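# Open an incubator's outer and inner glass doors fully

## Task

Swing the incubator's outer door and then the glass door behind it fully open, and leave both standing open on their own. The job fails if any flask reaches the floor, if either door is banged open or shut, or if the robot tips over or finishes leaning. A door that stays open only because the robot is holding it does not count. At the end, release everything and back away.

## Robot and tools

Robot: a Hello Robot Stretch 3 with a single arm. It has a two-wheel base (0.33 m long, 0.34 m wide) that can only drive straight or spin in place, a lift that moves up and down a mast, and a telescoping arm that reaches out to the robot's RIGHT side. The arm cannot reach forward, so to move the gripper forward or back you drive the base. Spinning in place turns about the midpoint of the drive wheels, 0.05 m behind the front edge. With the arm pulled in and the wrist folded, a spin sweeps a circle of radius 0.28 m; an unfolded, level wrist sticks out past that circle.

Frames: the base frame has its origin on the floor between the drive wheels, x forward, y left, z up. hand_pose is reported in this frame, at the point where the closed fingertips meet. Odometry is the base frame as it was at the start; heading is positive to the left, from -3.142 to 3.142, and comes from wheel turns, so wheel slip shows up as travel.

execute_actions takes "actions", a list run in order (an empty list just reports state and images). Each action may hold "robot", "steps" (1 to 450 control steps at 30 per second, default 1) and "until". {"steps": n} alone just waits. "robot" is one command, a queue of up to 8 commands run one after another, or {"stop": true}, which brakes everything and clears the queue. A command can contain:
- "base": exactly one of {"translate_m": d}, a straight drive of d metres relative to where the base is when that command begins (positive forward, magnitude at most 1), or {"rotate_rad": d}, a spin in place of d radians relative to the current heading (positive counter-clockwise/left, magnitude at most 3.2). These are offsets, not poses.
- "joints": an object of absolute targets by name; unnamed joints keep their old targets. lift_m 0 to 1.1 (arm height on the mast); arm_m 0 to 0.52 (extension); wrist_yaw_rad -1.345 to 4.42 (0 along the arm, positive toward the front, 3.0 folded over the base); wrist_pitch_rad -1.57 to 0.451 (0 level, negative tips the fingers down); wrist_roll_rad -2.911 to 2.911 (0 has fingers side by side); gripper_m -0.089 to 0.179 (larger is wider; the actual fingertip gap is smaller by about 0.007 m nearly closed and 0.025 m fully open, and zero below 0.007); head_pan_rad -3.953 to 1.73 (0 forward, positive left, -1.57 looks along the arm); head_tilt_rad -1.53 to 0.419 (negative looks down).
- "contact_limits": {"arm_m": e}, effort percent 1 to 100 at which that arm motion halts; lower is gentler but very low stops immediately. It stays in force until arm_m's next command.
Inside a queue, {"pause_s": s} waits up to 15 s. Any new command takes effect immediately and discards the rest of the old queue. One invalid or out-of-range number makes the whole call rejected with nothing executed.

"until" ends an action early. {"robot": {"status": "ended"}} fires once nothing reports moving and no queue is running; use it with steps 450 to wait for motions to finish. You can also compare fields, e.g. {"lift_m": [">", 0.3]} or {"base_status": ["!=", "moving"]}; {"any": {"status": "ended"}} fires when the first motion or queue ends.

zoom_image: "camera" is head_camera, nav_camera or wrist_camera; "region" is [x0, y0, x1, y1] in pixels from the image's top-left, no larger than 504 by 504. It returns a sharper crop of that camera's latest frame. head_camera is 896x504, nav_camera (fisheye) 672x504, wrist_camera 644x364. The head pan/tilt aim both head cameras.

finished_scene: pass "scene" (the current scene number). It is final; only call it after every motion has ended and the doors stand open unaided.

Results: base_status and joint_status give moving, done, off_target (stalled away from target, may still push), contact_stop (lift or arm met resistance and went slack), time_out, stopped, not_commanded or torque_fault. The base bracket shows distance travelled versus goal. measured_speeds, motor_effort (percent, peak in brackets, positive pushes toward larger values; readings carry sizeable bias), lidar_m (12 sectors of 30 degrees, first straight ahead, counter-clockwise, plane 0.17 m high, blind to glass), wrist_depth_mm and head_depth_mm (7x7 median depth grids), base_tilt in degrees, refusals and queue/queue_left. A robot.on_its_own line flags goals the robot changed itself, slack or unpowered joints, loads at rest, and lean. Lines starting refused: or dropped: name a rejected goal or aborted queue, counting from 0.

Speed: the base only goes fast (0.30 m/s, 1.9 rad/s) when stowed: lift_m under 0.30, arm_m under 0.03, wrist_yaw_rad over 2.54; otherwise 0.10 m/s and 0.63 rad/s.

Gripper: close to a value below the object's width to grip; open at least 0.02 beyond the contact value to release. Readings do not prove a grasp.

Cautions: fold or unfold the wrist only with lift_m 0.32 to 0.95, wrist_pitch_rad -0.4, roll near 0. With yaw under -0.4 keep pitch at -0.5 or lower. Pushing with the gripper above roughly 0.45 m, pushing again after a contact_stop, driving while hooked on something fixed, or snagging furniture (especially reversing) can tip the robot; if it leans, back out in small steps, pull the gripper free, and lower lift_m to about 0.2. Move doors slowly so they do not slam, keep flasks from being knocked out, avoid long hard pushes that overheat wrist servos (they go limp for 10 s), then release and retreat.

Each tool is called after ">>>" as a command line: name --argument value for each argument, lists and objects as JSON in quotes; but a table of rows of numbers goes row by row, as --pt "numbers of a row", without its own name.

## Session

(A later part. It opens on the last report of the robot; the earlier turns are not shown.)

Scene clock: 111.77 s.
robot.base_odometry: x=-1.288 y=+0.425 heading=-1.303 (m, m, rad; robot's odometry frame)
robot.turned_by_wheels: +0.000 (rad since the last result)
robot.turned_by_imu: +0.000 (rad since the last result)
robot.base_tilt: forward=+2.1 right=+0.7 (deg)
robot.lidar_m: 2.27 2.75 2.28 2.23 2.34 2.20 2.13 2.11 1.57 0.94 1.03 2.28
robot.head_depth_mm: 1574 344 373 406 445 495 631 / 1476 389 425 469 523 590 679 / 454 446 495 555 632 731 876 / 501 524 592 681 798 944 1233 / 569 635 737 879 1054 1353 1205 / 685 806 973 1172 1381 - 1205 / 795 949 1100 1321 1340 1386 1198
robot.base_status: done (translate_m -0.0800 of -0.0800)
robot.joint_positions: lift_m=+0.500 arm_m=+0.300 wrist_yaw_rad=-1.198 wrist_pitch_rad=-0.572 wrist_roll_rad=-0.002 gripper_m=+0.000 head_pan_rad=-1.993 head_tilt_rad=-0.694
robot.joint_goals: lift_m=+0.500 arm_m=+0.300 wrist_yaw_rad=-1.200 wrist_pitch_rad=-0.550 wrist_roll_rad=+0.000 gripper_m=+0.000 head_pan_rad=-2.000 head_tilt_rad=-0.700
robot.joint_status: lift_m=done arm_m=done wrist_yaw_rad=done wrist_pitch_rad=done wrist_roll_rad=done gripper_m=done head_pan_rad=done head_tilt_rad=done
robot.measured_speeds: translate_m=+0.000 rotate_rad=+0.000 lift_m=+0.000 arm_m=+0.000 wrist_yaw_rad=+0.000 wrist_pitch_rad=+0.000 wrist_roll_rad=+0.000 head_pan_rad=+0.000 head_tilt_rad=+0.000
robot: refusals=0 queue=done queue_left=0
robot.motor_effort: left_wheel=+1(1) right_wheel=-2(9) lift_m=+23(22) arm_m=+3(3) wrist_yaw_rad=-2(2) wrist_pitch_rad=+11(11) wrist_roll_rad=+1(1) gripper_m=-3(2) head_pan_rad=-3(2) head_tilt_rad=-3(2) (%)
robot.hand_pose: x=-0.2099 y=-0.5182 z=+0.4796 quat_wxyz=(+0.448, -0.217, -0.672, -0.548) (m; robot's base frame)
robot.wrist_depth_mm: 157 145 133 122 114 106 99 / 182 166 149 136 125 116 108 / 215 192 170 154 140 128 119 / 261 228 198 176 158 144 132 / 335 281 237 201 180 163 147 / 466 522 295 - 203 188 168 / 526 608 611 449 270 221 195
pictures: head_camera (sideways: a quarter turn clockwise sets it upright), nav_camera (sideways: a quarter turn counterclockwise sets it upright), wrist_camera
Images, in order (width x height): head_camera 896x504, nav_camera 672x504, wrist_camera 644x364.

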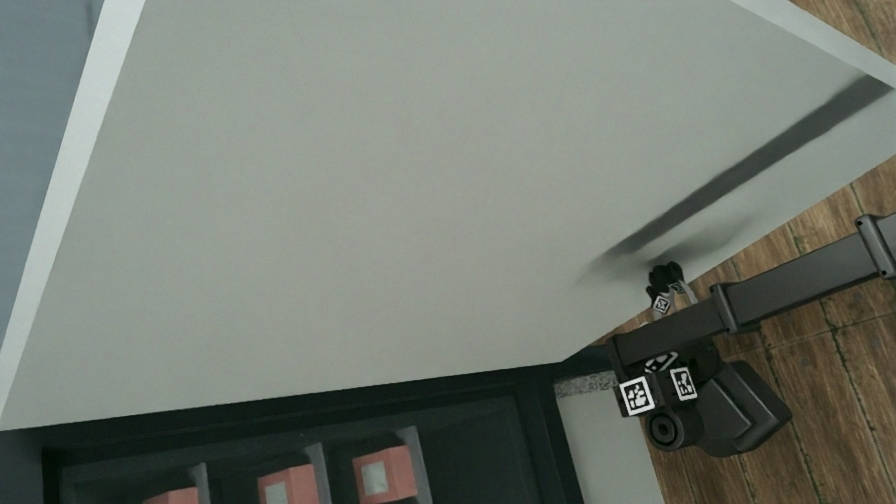

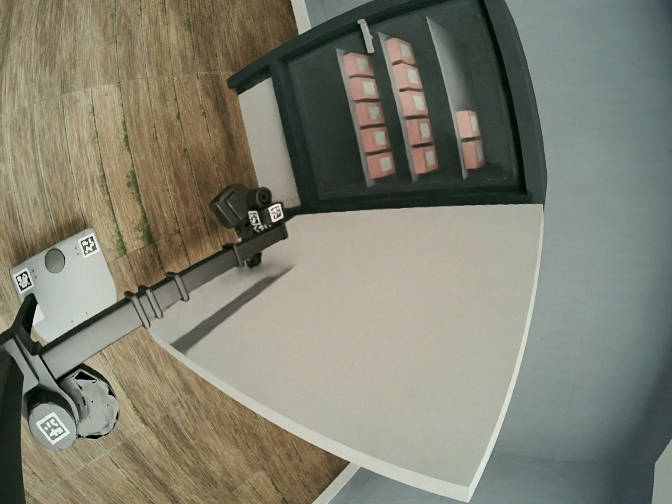

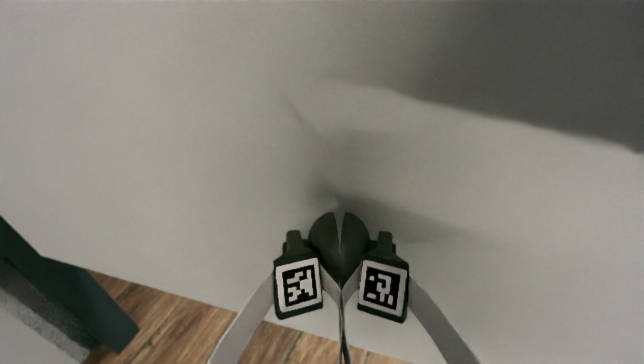

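>>> execute_actions --actions '[{"robot":{"base":{"translate_m":-0.06}},"steps":200,"until":{"robot":{"status":"ended"}}}]'

>>> execute_actions --actions '[{"robot":{"base":{"translate_m":-0.05}},"steps":200,"until":{"robot":{"status":"ended"}}}]'

Scene clock: 113.77 s.
robot.base_odometry: x=-1.304 y=+0.483 heading=-1.303 (m, m, rad; robot's odometry frame)
robot.turned_by_wheels: +0.000 (rad since the last result)
robot.turned_by_imu: +0.000 (rad since the last result)
robot.base_tilt: forward=+2.1 right=+0.7 (deg)
robot.lidar_m: 2.33 2.82 2.29 2.22 2.35 2.13 2.08 2.10 1.57 0.93 1.03 2.28
robot.head_depth_mm: 1549 392 428 472 528 596 748 / 1462 430 473 529 597 687 810 / 459 476 532 601 691 814 1160 / 500 535 606 696 820 1002 1236 / 556 607 700 824 992 1339 1209 / 622 704 830 1020 1288 - 1202 / 711 848 1004 1243 1338 1390 1201
robot.base_status: done (translate_m -0.0600 of -0.0600)
robot.joint_positions: lift_m=+0.500 arm_m=+0.300 wrist_yaw_rad=-1.200 wrist_pitch_rad=-0.572 wrist_roll_rad=-0.002 gripper_m=+0.000 head_pan_rad=-1.993 head_tilt_rad=-0.694
robot.joint_goals: lift_m=+0.500 arm_m=+0.300 wrist_yaw_rad=-1.200 wrist_pitch_rad=-0.550 wrist_roll_rad=+0.000 gripper_m=+0.000 head_pan_rad=-2.000 head_tilt_rad=-0.700
robot.joint_status: lift_m=done arm_m=done wrist_yaw_rad=done wrist_pitch_rad=done wrist_roll_rad=done gripper_m=done head_pan_rad=done head_tilt_rad=done
robot.measured_speeds: translate_m=+0.000 rotate_rad=+0.000 lift_m=+0.000 arm_m=+0.000 wrist_yaw_rad=+0.000 wrist_pitch_rad=+0.000 wrist_roll_rad=+0.000 head_pan_rad=+0.000 head_tilt_rad=+0.000
robot: refusals=0 queue=done queue_left=0
robot.motor_effort: left_wheel=+1(5) right_wheel=-2(37) lift_m=+21(23) arm_m=+3(3) wrist_yaw_rad=+1(4) wrist_pitch_rad=+11(18) wrist_roll_rad=+1(1) gripper_m=-3(3) head_pan_rad=-2(3) head_tilt_rad=-2(3) (%)
robot.hand_pose: x=-0.2101 y=-0.5178 z=+0.4796 quat_wxyz=(+0.448, -0.218, -0.672, -0.548) (m; robot's base frame)
robot.wrist_depth_mm: 137 134 129 126 122 119 115 / 154 150 145 140 135 131 127 / 177 170 164 158 152 147 142 / 206 198 188 180 173 166 159 / 247 234 222 200 198 192 183 / 309 289 266 - 230 226 214 / 482 622 597 580 305 273 260
pictures: head_camera (sideways: a quarter turn clockwise sets it upright), nav_camera (sideways: a quarter turn counterclockwise sets it upright), wrist_camera
Images, in order (width x height): head_camera 896x504, nav_camera 672x504, wrist_camera 644x364.

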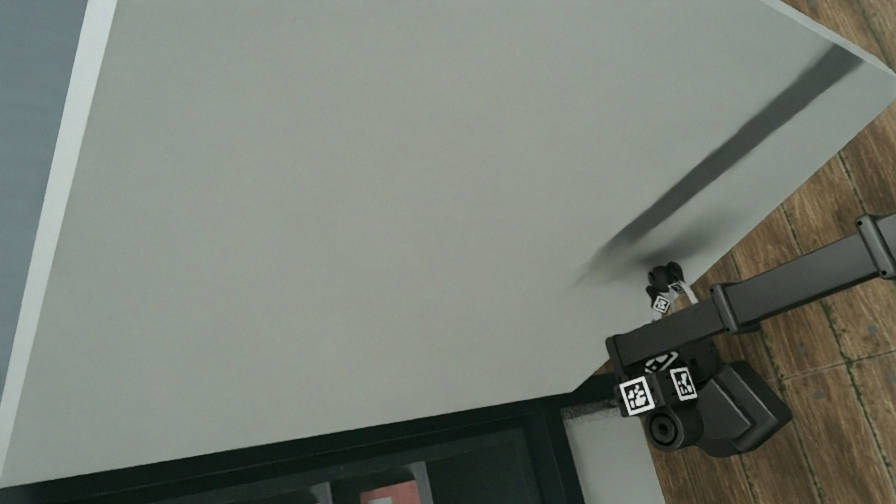

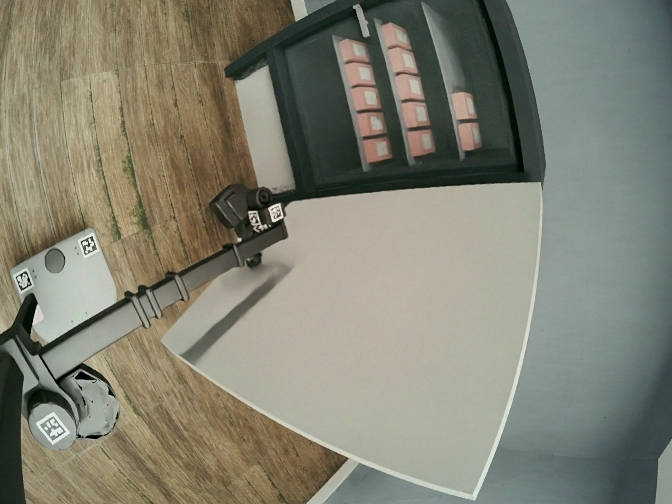

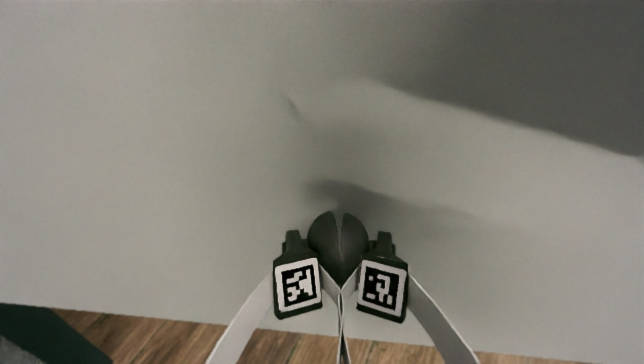

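Scene clock: 117.40 s.
robot.base_odometry: x=-1.317 y=+0.531 heading=-1.303 (m, m, rad; robot's odometry frame)
robot.turned_by_wheels: +0.000 (rad since the last result)
robot.turned_by_imu: +0.042 (rad since the last result)
robot.base_tilt: forward=+2.1 right=+0.7 (deg)
robot.lidar_m: 2.37 2.92 2.27 2.23 2.38 2.08 2.03 2.01 1.56 0.93 1.04 2.39
robot.head_depth_mm: 1524 365 399 438 488 549 695 / 1442 402 444 494 556 638 749 / 453 448 499 565 649 763 956 / 485 505 571 657 774 935 1233 / 533 581 668 790 952 1328 1201 / 600 680 804 984 1265 - 1203 / 692 829 1001 1245 1336 1387 1199
robot.base_status: done (translate_m -0.0500 of -0.0500)
robot.joint_positions: lift_m=+0.500 arm_m=+0.300 wrist_yaw_rad=-1.206 wrist_pitch_rad=-0.592 wrist_roll_rad=-0.002 gripper_m=+0.000 head_pan_rad=-1.995 head_tilt_rad=-0.694
robot.joint_goals: lift_m=+0.500 arm_m=+0.300 wrist_yaw_rad=-1.200 wrist_pitch_rad=-0.550 wrist_roll_rad=+0.000 gripper_m=+0.000 head_pan_rad=-2.000 head_tilt_rad=-0.700
robot.joint_status: lift_m=done arm_m=done wrist_yaw_rad=done wrist_pitch_rad=done wrist_roll_rad=done gripper_m=done head_pan_rad=done head_tilt_rad=done
robot.measured_speeds: translate_m=+0.000 rotate_rad=+0.000 lift_m=+0.000 arm_m=+0.000 wrist_yaw_rad=+0.000 wrist_pitch_rad=+0.000 wrist_roll_rad=+0.000 head_pan_rad=+0.000 head_tilt_rad=+0.000
robot: refusals=0 queue=done queue_left=0
robot.motor_effort: left_wheel=+2(15) right_wheel=-14(56) lift_m=+19(21) arm_m=+2(3) wrist_yaw_rad=+5(6) wrist_pitch_rad=+21(31) wrist_roll_rad=+1(1) gripper_m=-2(3) head_pan_rad=-2(2) head_tilt_rad=-2(2) (%)
robot.hand_pose: x=-0.2076 y=-0.5156 z=+0.4759 quat_wxyz=(+0.441, -0.213, -0.673, -0.554) (m; robot's base frame)
robot.wrist_depth_mm: 124 119 115 110 107 103 100 / 139 134 129 123 118 114 110 / 161 154 146 139 133 128 122 / 189 180 169 160 153 145 138 / 230 216 201 185 175 168 159 / 298 271 246 - 206 200 186 / 488 595 577 290 277 243 226
pictures: head_camera (sideways: a quarter turn clockwise sets it upright), nav_camera (sideways: a quarter turn counterclockwise sets it upright), wrist_camera
Images, in order (width x height): head_camera 896x504, nav_camera 672x504, wrist_camera 644x364.

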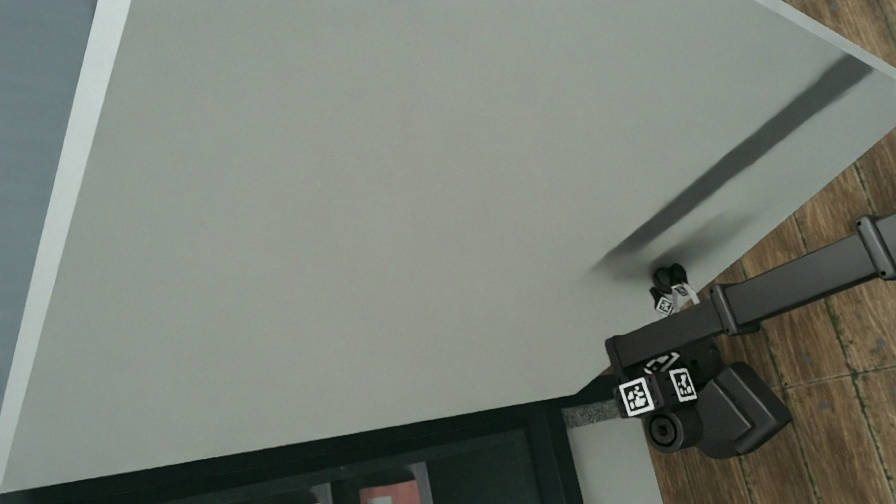

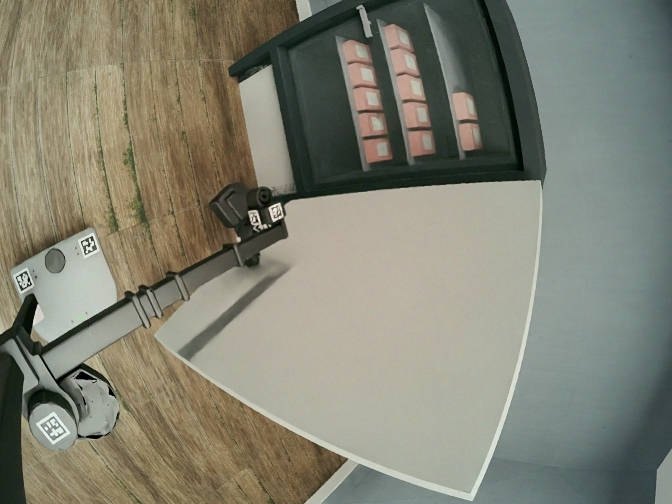

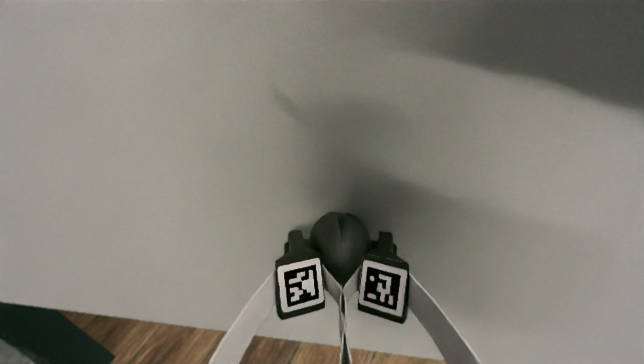

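>>> execute_actions --actions "[{\"robot\":[{\"base\":{\"translate_m\":0.12}},{\"joints\":{\"arm_m\":0.0,\"wrist_pitch_rad\":-0.55,\"wrist_yaw_rad\":0.0},\"base\":{\"translate_m\":0.33}},{\"joints\":{\"wrist_yaw_rad\":1.57,\"head_pan_rad\":-1.57,\"head_tilt_rad\":-0.35},\"base\":{\"rotate_rad\":-1.639}},{\"base\":{\"translate_m\":0.12}},{\"base\":{\"rotate_rad\":1.596}},{\"joints\":{\"wrist_yaw_rad\":0,\"wrist_pitch_rad\":0,\"wrist_roll_rad\":1.571,\"lift_m\":0.655,\"gripper_m\":0.07}}]},\"steps\":450,\"until\":{\"robot\":{\"status\":\"ended\"}}},{\"steps\":300,\"until\":{\"robot\":{\"status\":\"ended\"}}}]"


>>> execute_actions --actions '[{"robot":[{"base":{"translate_m":0.12}},{"joints":{"arm_m":0.0,"wrist_pitch_rad":-0.55,"wrist_yaw_rad":0.0},"base":{"translate_m":0.33}},{"joints":{"wrist_yaw_rad":1.57,"head_pan_rad":-1.57,"head_tilt_rad":-0.35}},{"base":{"rotate_rad":-1.639}},{"base":{"translate_m":0.12}},{"base":{"rotate_rad":1.596}},{"joints":{"wrist_yaw_rad":0,"wrist_pitch_rad":0,"wrist_roll_rad":1.571,"lift_m":0.655,"gripper_m":0.07}}],"steps":450,"until":{"robot":{"status":"ended"}}},{"steps":300,"until":{"robot":{"status":"ended"}}}]'

Scene clock: 138.07 s.
robot.base_odometry: x=-1.316 y=+0.073 heading=-1.347 (m, m, rad; robot's odometry frame)
robot.turned_by_wheels: -0.043 (rad since the last result)
robot.turned_by_imu: -0.046 (rad since the last result)
robot.base_tilt: forward=+2.1 right=+0.7 (deg)
robot.lidar_m: 2.28 1.97 2.36 2.31 2.43 2.54 2.49 1.98 0.92 0.86 1.53 2.15
robot.head_depth_mm: 1238 1316 859 1213 1124 1193 1127 / 1244 1321 864 1205 1119 1186 1128 / 1253 1336 858 1201 1116 1227 1131 / 1249 1330 859 1194 1109 1221 1137 / 1255 1329 843 899 962 1045 1125 / 1259 1337 1403 1518 1636 1750 1488 / 1258 1345 1440 1539 1673 1757 1486
robot.base_status: done (rotate_rad +1.5959 of +1.5960)
robot.joint_positions: lift_m=+0.655 arm_m=+0.002 wrist_yaw_rad=+0.002 wrist_pitch_rad=-0.026 wrist_roll_rad=+1.569 gripper_m=+0.070 head_pan_rad=-1.577 head_tilt_rad=-0.359
robot.joint_goals: lift_m=+0.655 arm_m=+0.000 wrist_yaw_rad=+0.000 wrist_pitch_rad=+0.000 wrist_roll_rad=+1.571 gripper_m=+0.070 head_pan_rad=-1.570 head_tilt_rad=-0.350
robot.joint_status: lift_m=done arm_m=done wrist_yaw_rad=done wrist_pitch_rad=done wrist_roll_rad=done gripper_m=done head_pan_rad=done head_tilt_rad=done
robot.measured_speeds: translate_m=+0.000 rotate_rad=+0.000 lift_m=+0.000 arm_m=+0.000 wrist_yaw_rad=+0.000 wrist_pitch_rad=+0.000 wrist_roll_rad=+0.000 head_pan_rad=+0.000 head_tilt_rad=+0.000
robot: refusals=0 queue=done queue_left=0
robot.motor_effort: left_wheel=-1(4) right_wheel=+3(15) lift_m=+24(26) arm_m=-1(2) wrist_yaw_rad=-1(3) wrist_pitch_rad=+13(21) wrist_roll_rad=+1(1) gripper_m=+0(81) head_pan_rad=+3(27) head_tilt_rad=+2(19) (%)
robot.hand_pose: x=-0.0209 y=-0.4023 z=+0.7624 quat_wxyz=(+0.001, +0.001, -1.000, -0.014) (m; robot's base frame)
robot.wrist_depth_mm: - 617 857 - 966 689 589 / - 627 934 - 988 693 620 / - 651 943 - 981 688 643 / - 666 752 727 729 665 666 / - 648 681 660 648 643 641 / - - - - - - 965 / - - - - - - 957
pictures: head_camera (sideways: a quarter turn clockwise sets it upright), nav_camera (sideways: a quarter turn counterclockwise sets it upright), wrist_camera
Images, in order (width x height): head_camera 896x504, nav_camera 672x504, wrist_camera 644x364.

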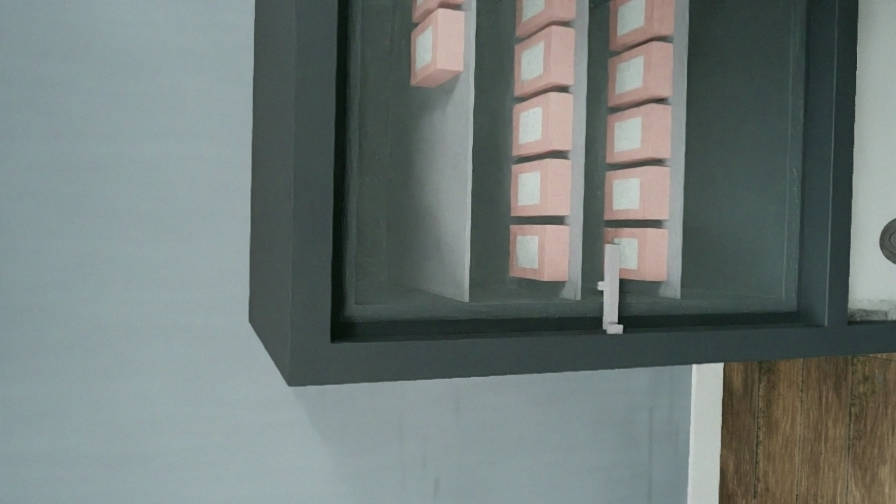

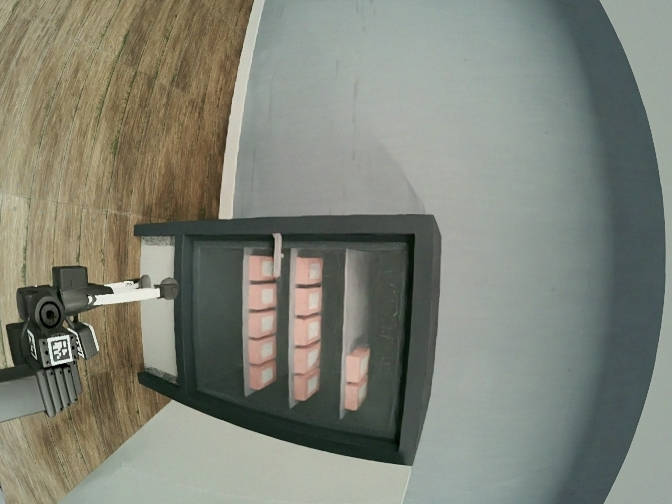

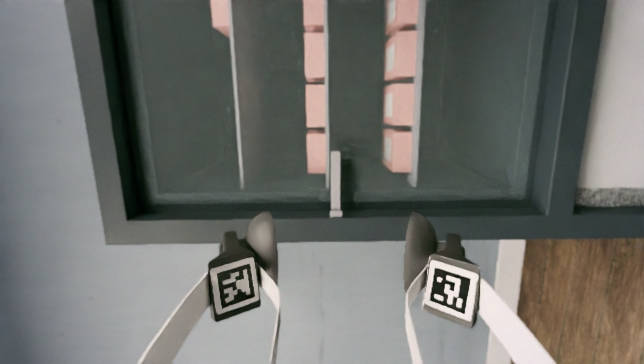

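>>> execute_actions --actions '[{"robot":{"base":{"translate_m":0.05},"joints":{"arm_m":0.36,"head_tilt_rad":-0.5}},"steps":300,"until":{"robot":{"status":"ended"}}}]'

Scene clock: 142.50 s.
robot.base_odometry: x=-1.305 y=+0.025 heading=-1.347 (m, m, rad; robot's odometry frame)
robot.turned_by_wheels: +0.000 (rad since the last result)
robot.turned_by_imu: -0.001 (rad since the last result)
robot.base_tilt: forward=+2.1 right=+0.8 (deg)
robot.lidar_m: 2.23 1.92 2.36 2.30 2.41 2.60 2.54 1.99 0.92 0.85 1.52 2.15
robot.head_depth_mm: 1224 833 1079 1119 1207 1196 1318 / 1232 833 1161 1110 1215 1213 - / 1237 835 1156 1103 1155 - 1321 / 1232 836 1067 1047 1124 1282 1332 / 1241 832 854 970 1061 1493 1310 / 1246 1362 1481 1647 1833 1623 1337 / 1253 1361 1497 1652 1835 1615 1341
robot.base_status: done (translate_m +0.0500 of +0.0500)
robot.joint_positions: lift_m=+0.655 arm_m=+0.360 wrist_yaw_rad=+0.001 wrist_pitch_rad=-0.026 wrist_roll_rad=+1.570 gripper_m=+0.070 head_pan_rad=-1.577 head_tilt_rad=-0.494
robot.joint_goals: lift_m=+0.655 arm_m=+0.360 wrist_yaw_rad=+0.000 wrist_pitch_rad=+0.000 wrist_roll_rad=+1.571 gripper_m=+0.070 head_pan_rad=-1.570 head_tilt_rad=-0.500
robot.joint_status: lift_m=done arm_m=done wrist_yaw_rad=done wrist_pitch_rad=done wrist_roll_rad=done gripper_m=done head_pan_rad=done head_tilt_rad=done
robot.measured_speeds: translate_m=+0.000 rotate_rad=+0.000 lift_m=+0.000 arm_m=+0.000 wrist_yaw_rad=+0.000 wrist_pitch_rad=+0.000 wrist_roll_rad=+0.000 head_pan_rad=+0.000 head_tilt_rad=+0.000
robot: refusals=0 queue=done queue_left=0
robot.motor_effort: left_wheel=-1(4) right_wheel=+3(8) lift_m=+24(24) arm_m=+2(3) wrist_yaw_rad=-1(2) wrist_pitch_rad=+13(13) wrist_roll_rad=+1(1) gripper_m=+1(1) head_pan_rad=+3(3) head_tilt_rad=-3(13) (%)
robot.hand_pose: x=-0.0212 y=-0.7602 z=+0.7625 quat_wxyz=(+0.001, +0.000, -1.000, -0.013) (m; robot's base frame)
robot.wrist_depth_mm: 423 396 626 686 675 326 458 / 416 393 618 691 673 339 460 / 419 500 613 353 688 347 459 / 405 391 471 405 452 368 421 / 317 316 316 316 314 315 315 / 277 275 - 273 273 273 272 / 280 280 280 978 991 991 878
pictures: head_camera (sideways: a quarter turn clockwise sets it upright), nav_camera (sideways: a quarter turn counterclockwise sets it upright), wrist_camera
Images, in order (width x height): head_camera 896x504, nav_camera 672x504, wrist_camera 644x364.

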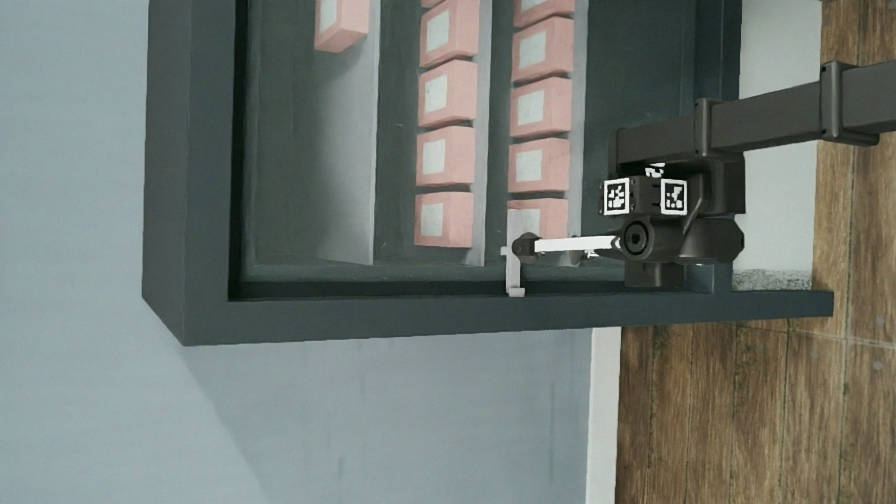

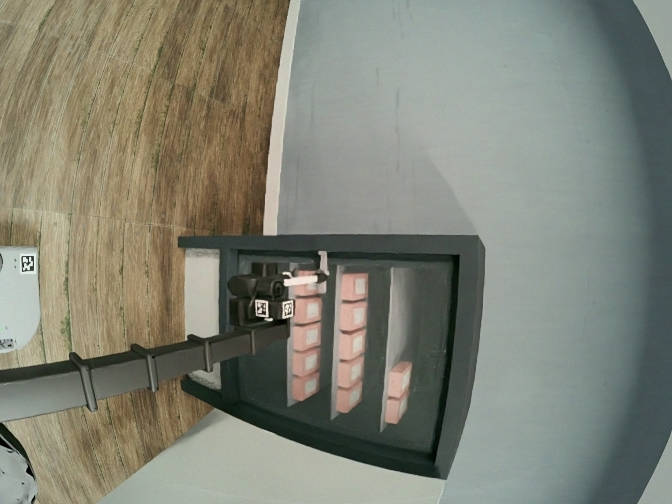

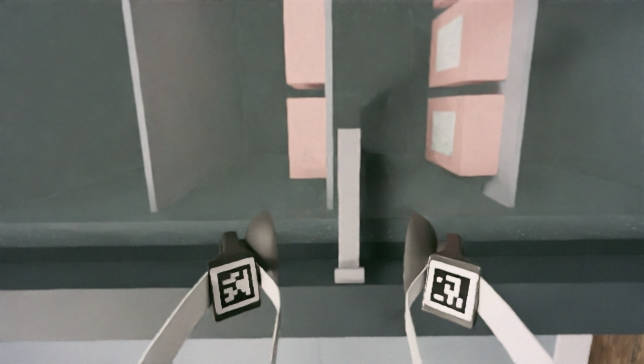

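>>> execute_actions --actions '[{"robot":{"joints":{"arm_m":0.45}},"steps":300,"until":{"robot":{"status":"ended"}}}]'

Scene clock: 144.97 s.
robot.base_odometry: x=-1.305 y=+0.025 heading=-1.347 (m, m, rad; robot's odometry frame)
robot.turned_by_wheels: +0.000 (rad since the last result)
robot.turned_by_imu: +0.000 (rad since the last result)
robot.base_tilt: forward=+2.1 right=+0.7 (deg)
robot.lidar_m: 2.23 1.92 2.35 2.30 2.43 2.60 2.53 1.99 0.92 0.85 1.53 2.15
robot.head_depth_mm: 1222 830 1078 1114 1207 1196 1321 / 1228 831 1155 1109 1216 1214 - / 1235 834 1154 1109 1201 1202 1317 / 1234 836 1062 1051 1102 1214 1324 / 1242 835 855 971 1066 1491 1305 / 1246 1355 1485 1639 1841 1620 1341 / 1244 1355 1484 1641 1834 1616 1337
robot.base_status: done (translate_m +0.0500 of +0.0500)
robot.joint_positions: lift_m=+0.655 arm_m=+0.450 wrist_yaw_rad=+0.001 wrist_pitch_rad=-0.026 wrist_roll_rad=+1.570 gripper_m=+0.070 head_pan_rad=-1.577 head_tilt_rad=-0.494
robot.joint_goals: lift_m=+0.655 arm_m=+0.450 wrist_yaw_rad=+0.000 wrist_pitch_rad=+0.000 wrist_roll_rad=+1.571 gripper_m=+0.070 head_pan_rad=-1.570 head_tilt_rad=-0.500
robot.joint_status: lift_m=done arm_m=done wrist_yaw_rad=done wrist_pitch_rad=done wrist_roll_rad=done gripper_m=done head_pan_rad=done head_tilt_rad=done
robot.measured_speeds: translate_m=+0.000 rotate_rad=+0.000 lift_m=+0.000 arm_m=+0.000 wrist_yaw_rad=+0.000 wrist_pitch_rad=+0.000 wrist_roll_rad=+0.000 head_pan_rad=+0.000 head_tilt_rad=+0.000
robot: refusals=0 queue=done queue_left=0
robot.motor_effort: left_wheel=-2(2) right_wheel=+2(3) lift_m=+25(24) arm_m=+3(3) wrist_yaw_rad=-1(1) wrist_pitch_rad=+12(13) wrist_roll_rad=+1(1) gripper_m=+1(0) head_pan_rad=+3(3) head_tilt_rad=-3(3) (%)
robot.hand_pose: x=-0.0212 y=-0.8502 z=+0.7625 quat_wxyz=(+0.001, +0.000, -1.000, -0.013) (m; robot's base frame)
robot.wrist_depth_mm: 242 310 600 245 588 265 241 / 374 310 610 611 616 286 251 / 380 309 610 259 641 267 264 / 387 306 454 264 388 289 335 / 272 269 289 244 260 256 251 / 224 225 - 223 223 225 224 / 208 205 205 194 201 199 199
pictures: head_camera (sideways: a quarter turn clockwise sets it upright), nav_camera (sideways: a quarter turn counterclockwise sets it upright), wrist_camera
Images, in order (width x height): head_camera 896x504, nav_camera 672x504, wrist_camera 644x364.

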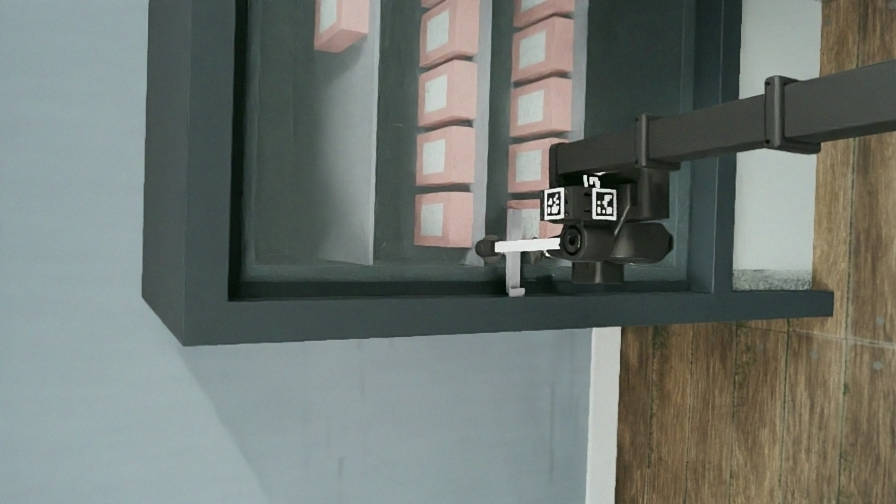

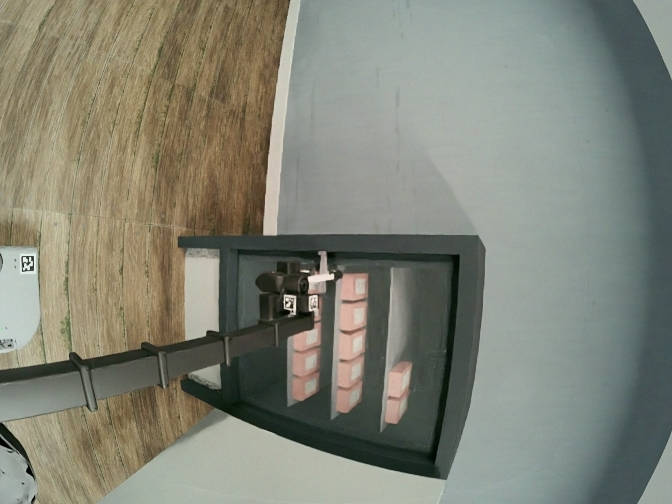

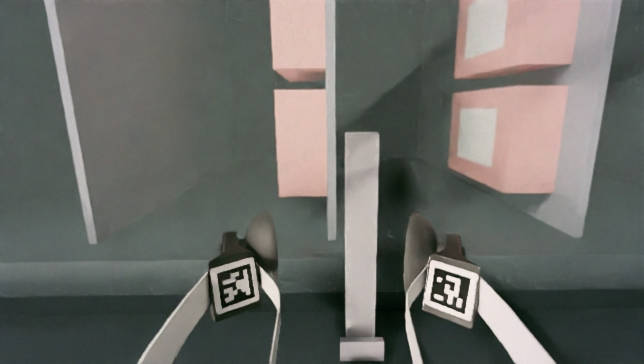

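>>> execute_actions --actions '[{"robot":[{"base":{"translate_m":0.024},"joints":{"lift_m":0.643}},{"joints":{"arm_m":0.505},"contact_limits":{"arm_m":25}}],"steps":300,"until":{"robot":{"status":"ended"}}}]'

Scene clock: 148.37 s.
robot.base_odometry: x=-1.300 y=+0.001 heading=-1.346 (m, m, rad; robot's odometry frame)
robot.turned_by_wheels: +0.000 (rad since the last result)
robot.turned_by_imu: +0.009 (rad since the last result)
robot.base_tilt: forward=+0.9 right=-1.1 (deg)
robot.lidar_m: 2.21 1.89 2.34 2.29 2.41 2.62 2.56 1.97 0.92 0.86 1.54 2.18
robot.head_depth_mm: 1263 964 1097 1280 1256 1225 1336 / 1264 962 1188 1287 1263 1234 - / 1278 958 1183 1189 - 1224 1343 / 1283 967 1023 1094 1084 1234 1339 / 1286 1354 892 1605 1773 1629 1339 / 1289 1393 1526 1672 1831 1676 1384 / 1286 1395 1532 1674 1854 1690 1380
robot.base_status: done (translate_m +0.0240 of +0.0240)
robot.joint_positions: lift_m=+0.643 arm_m=+0.503 wrist_yaw_rad=+0.014 wrist_pitch_rad=-0.088 wrist_roll_rad=+1.570 gripper_m=+0.070 head_pan_rad=-1.577 head_tilt_rad=-0.495
robot.joint_goals: lift_m=+0.643 arm_m=+0.505 wrist_yaw_rad=+0.000 wrist_pitch_rad=+0.000 wrist_roll_rad=+1.571 gripper_m=+0.070 head_pan_rad=-1.570 head_tilt_rad=-0.500
robot.joint_status: lift_m=done arm_m=done wrist_yaw_rad=done wrist_pitch_rad=done wrist_roll_rad=done gripper_m=done head_pan_rad=done head_tilt_rad=done
robot.measured_speeds: translate_m=+0.000 rotate_rad=+0.000 lift_m=+0.000 arm_m=+0.000 wrist_yaw_rad=+0.000 wrist_pitch_rad=+0.000 wrist_roll_rad=+0.000 head_pan_rad=+0.000 head_tilt_rad=+0.000
robot: refusals=0 queue=done queue_left=0
robot.on_its_own: arm_m is at rest, and its effort (+15) is outside its rest range (-14 to +14); wrist_yaw_rad is at rest, and its effort (-14) is outside its rest range (-12 to +12); wrist_pitch_rad is at rest, and its effort (+44) is outside its rest range (-20 to +32)
robot.motor_effort: left_wheel=-2(5) right_wheel=+1(10) lift_m=+18(25) arm_m=+15(17) wrist_yaw_rad=-14(15) wrist_pitch_rad=+44(45) wrist_roll_rad=+1(0) gripper_m=+5(6) head_pan_rad=+3(3) head_tilt_rad=-2(3) (%)
robot.contact_limits: arm_m 25 (drawing in: default 15, maximum 24; extending or still: default 21, maximum 34)
robot.hand_pose: x=-0.0177 y=-0.9011 z=+0.7351 quat_wxyz=(+0.001, +0.007, -0.999, -0.044) (m; robot's base frame)
robot.wrist_depth_mm: 220 322 571 231 569 277 218 / 218 317 576 224 543 262 226 / 227 314 577 230 482 264 236 / 239 290 330 256 272 279 239 / 210 204 209 193 191 198 198 / 192 194 - 195 158 200 201 / 174 173 169 167 158 162 162
pictures: head_camera (sideways: a quarter turn clockwise sets it upright), nav_camera (sideways: a quarter turn counterclockwise sets it upright), wrist_camera
Images, in order (width x height): head_camera 896x504, nav_camera 672x504, wrist_camera 644x364.

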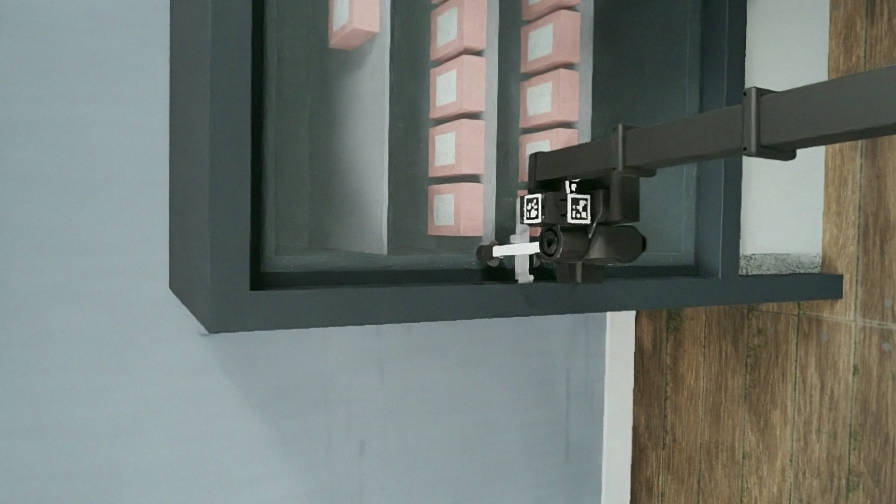

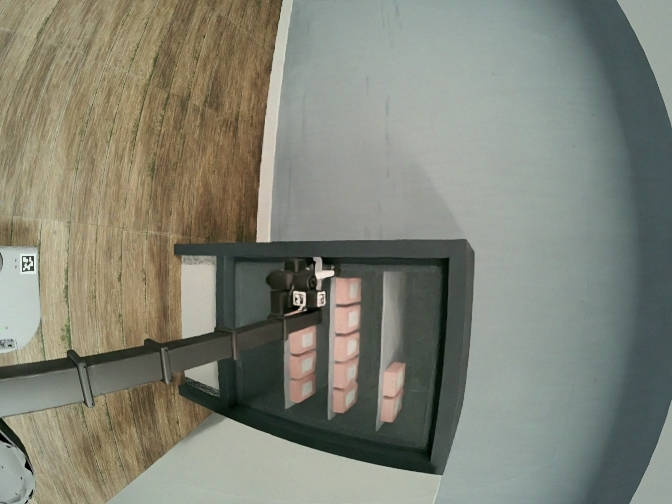

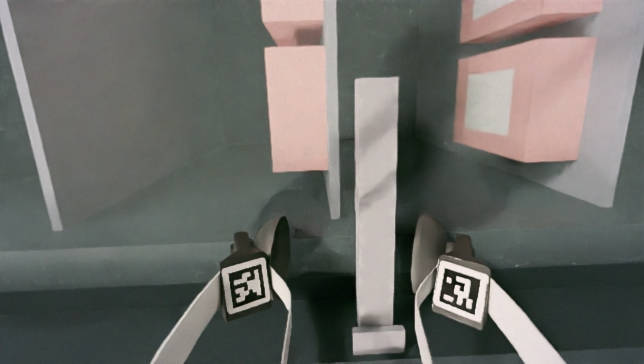

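>>> execute_actions --actions '[{"robot":[{"joints":{"arm_m":0.48}},{"joints":{"lift_m":0.632}},{"joints":{"gripper_m":-0.04}},{"pause_s":1}],"steps":300,"until":{"robot":{"status":"ended"}}}]'

Scene clock: 153.13 s.
robot.base_odometry: x=-1.300 y=+0.001 heading=-1.346 (m, m, rad; robot's odometry frame)
robot.turned_by_wheels: +0.000 (rad since the last result)
robot.turned_by_imu: -0.010 (rad since the last result)
robot.base_tilt: forward=+1.8 right=+0.1 (deg)
robot.lidar_m: 2.20 1.90 2.35 2.29 2.42 2.63 2.56 1.99 0.92 0.85 1.53 2.16
robot.head_depth_mm: 1243 844 1065 1135 1234 1206 1327 / 1242 845 1200 1131 1220 1227 - / 1248 848 1194 1129 1185 1214 1325 / 1250 851 933 1044 1060 1207 1323 / 1252 1318 880 1587 1774 1550 1323 / 1258 1368 1497 1643 1847 1636 1352 / 1262 1367 1506 1655 1843 1629 1353
robot.base_status: done (translate_m +0.0240 of +0.0240)
robot.joint_positions: lift_m=+0.632 arm_m=+0.479 wrist_yaw_rad=+0.010 wrist_pitch_rad=+0.001 wrist_roll_rad=+1.571 gripper_m=-0.035 head_pan_rad=-1.577 head_tilt_rad=-0.495
robot.joint_goals: lift_m=+0.632 arm_m=+0.480 wrist_yaw_rad=+0.000 wrist_pitch_rad=+0.000 wrist_roll_rad=+1.571 gripper_m=-0.037 head_pan_rad=-1.570 head_tilt_rad=-0.500
robot.joint_status: lift_m=done arm_m=done wrist_yaw_rad=done wrist_pitch_rad=done wrist_roll_rad=done gripper_m=done head_pan_rad=done head_tilt_rad=done
robot.measured_speeds: translate_m=+0.000 rotate_rad=+0.000 lift_m=+0.000 arm_m=+0.000 wrist_yaw_rad=+0.000 wrist_pitch_rad=+0.000 wrist_roll_rad=+0.000 head_pan_rad=+0.000 head_tilt_rad=+0.000
robot: refusals=0 queue=done queue_left=0
robot.motor_effort: left_wheel=-1(4) right_wheel=+2(0) lift_m=+19(19) arm_m=+11(16) wrist_yaw_rad=-10(15) wrist_pitch_rad=-1(44) wrist_roll_rad=+0(1) gripper_m=-29(100) head_pan_rad=+3(3) head_tilt_rad=-2(3) (%)
robot.hand_pose: x=-0.0187 y=-0.8798 z=+0.7468 quat_wxyz=(+0.000, +0.005, -1.000, +0.000) (m; robot's base frame)
robot.wrist_depth_mm: 223 313 526 306 577 281 214 / 233 311 521 231 588 261 219 / 243 311 522 212 615 263 230 / 278 290 336 257 316 278 239 / 206 204 202 196 208 194 192 / 210 207 205 192 - 197 195 / 172 171 168 159 165 163 163
pictures: head_camera (sideways: a quarter turn clockwise sets it upright), nav_camera (sideways: a quarter turn counterclockwise sets it upright), wrist_camera
Images, in order (width x height): head_camera 896x504, nav_camera 672x504, wrist_camera 644x364.

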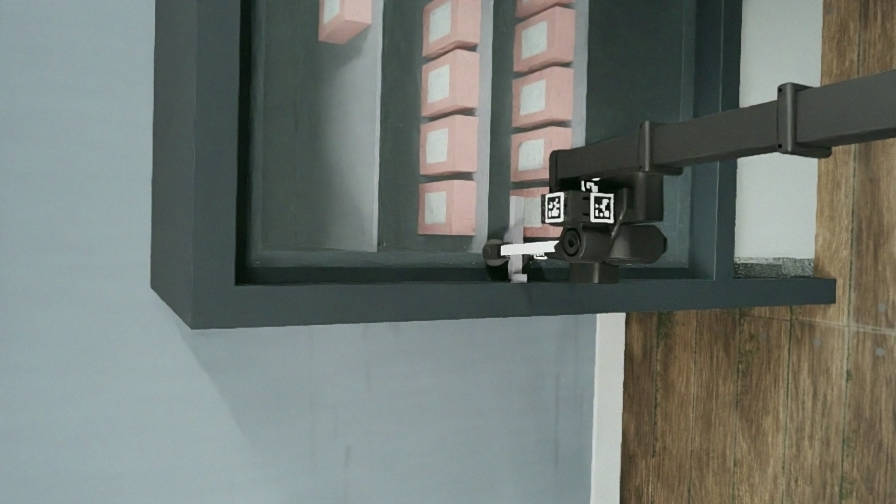

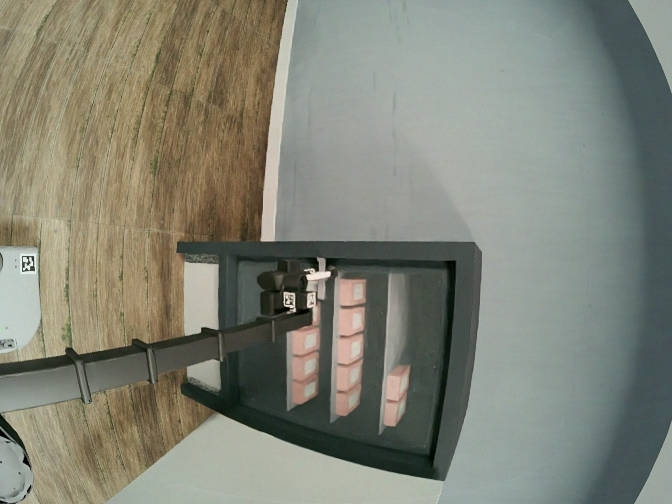

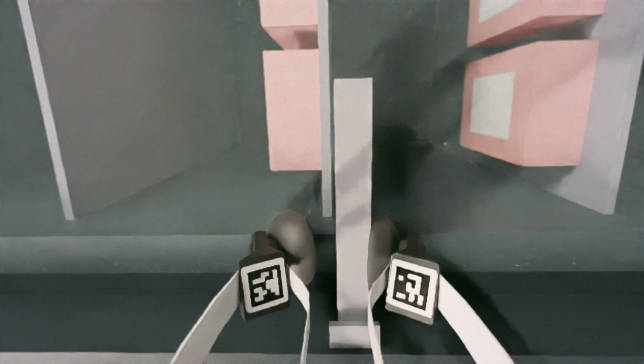

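>>> execute_actions --actions '[{"robot":[{"joints":{"gripper_m":0.06}},{"joints":{"arm_m":0.45}},{"base":{"translate_m":-0.02}},{"joints":{"arm_m":0.49},"contact_limits":{"arm_m":14}},{"pause_s":0.5}],"steps":300,"until":{"robot":{"status":"ended"}}}]'

Scene clock: 158.87 s.
robot.base_odometry: x=-1.304 y=+0.021 heading=-1.346 (m, m, rad; robot's odometry frame)
robot.turned_by_wheels: +0.000 (rad since the last result)
robot.turned_by_imu: -0.006 (rad since the last result)
robot.base_tilt: forward=+2.0 right=+0.5 (deg)
robot.lidar_m: 2.23 1.92 2.35 2.30 2.43 2.61 2.53 1.99 0.92 0.85 1.53 2.14
robot.head_depth_mm: 1234 838 1050 1124 1212 1224 1324 / 1234 838 1172 1118 1213 1217 - / 1240 839 1165 1111 1211 1209 1322 / 1242 845 1070 1063 1154 1213 1334 / 1246 859 863 966 1083 1493 1312 / 1251 1357 1482 1643 1820 1623 1346 / 1253 1359 1499 1649 1841 1632 1342
robot.base_status: done (translate_m -0.0200 of -0.0200)
robot.joint_positions: lift_m=+0.632 arm_m=+0.477 wrist_yaw_rad=+0.008 wrist_pitch_rad=-0.026 wrist_roll_rad=+1.571 gripper_m=+0.060 head_pan_rad=-1.577 head_tilt_rad=-0.495
robot.joint_goals: lift_m=+0.632 arm_m=+0.477 wrist_yaw_rad=+0.000 wrist_pitch_rad=+0.000 wrist_roll_rad=+1.571 gripper_m=+0.060 head_pan_rad=-1.570 head_tilt_rad=-0.500
robot.joint_status: lift_m=done arm_m=contact_stop wrist_yaw_rad=done wrist_pitch_rad=done wrist_roll_rad=done gripper_m=done head_pan_rad=done head_tilt_rad=done
robot.measured_speeds: translate_m=+0.000 rotate_rad=+0.001 lift_m=+0.000 arm_m=-0.012 wrist_yaw_rad=+0.070 wrist_pitch_rad=-0.024 wrist_roll_rad=+0.000 head_pan_rad=+0.000 head_tilt_rad=+0.000
robot: refusals=0 queue=dropped queue_left=0
robot.on_its_own: arm_m is slack since a contact_stop, until your next command for it (your +0.490 is given up)
robot.motor_effort: left_wheel=-1(5) right_wheel=+1(11) lift_m=+19(19) arm_m=+7(14) wrist_yaw_rad=-10(11) wrist_pitch_rad=+14(18) wrist_roll_rad=+0(0) gripper_m=-3(78) head_pan_rad=+3(3) head_tilt_rad=-2(2) (%)
robot.contact_limits: arm_m 14 (drawing in: default 15, maximum 24; extending or still: default 21, maximum 34)
robot.hand_pose: x=-0.0193 y=-0.8771 z=+0.7398 quat_wxyz=(+0.000, +0.004, -1.000, -0.013) (m; robot's base frame)
robot.wrist_depth_mm: 242 343 483 576 572 230 219 / 241 343 538 594 589 266 228 / 240 342 528 240 612 239 236 / 239 339 393 244 418 253 322 / 239 264 286 224 274 250 230 / 203 201 - 200 202 200 200 / 206 205 203 191 198 198 196
pictures: head_camera (sideways: a quarter turn clockwise sets it upright), nav_camera (sideways: a quarter turn counterclockwise sets it upright), wrist_camera
dropped: robot: command 3 of its queue: arm_m: contact_stop
Images, in order (width x height): head_camera 896x504, nav_camera 672x504, wrist_camera 644x364.

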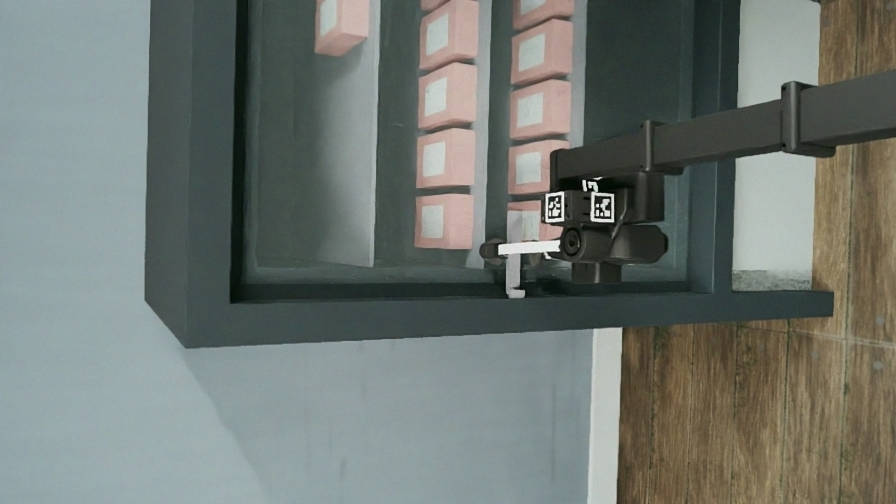

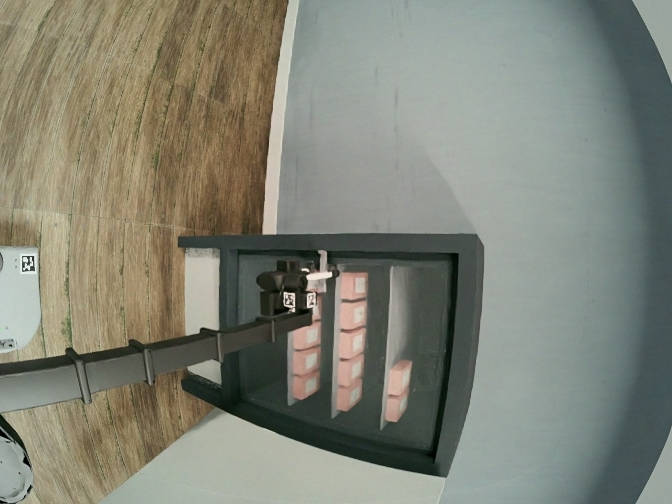

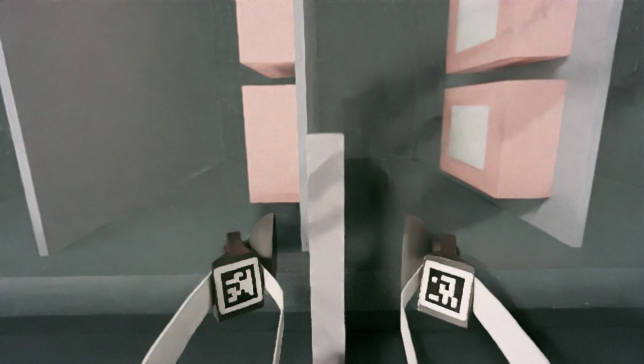

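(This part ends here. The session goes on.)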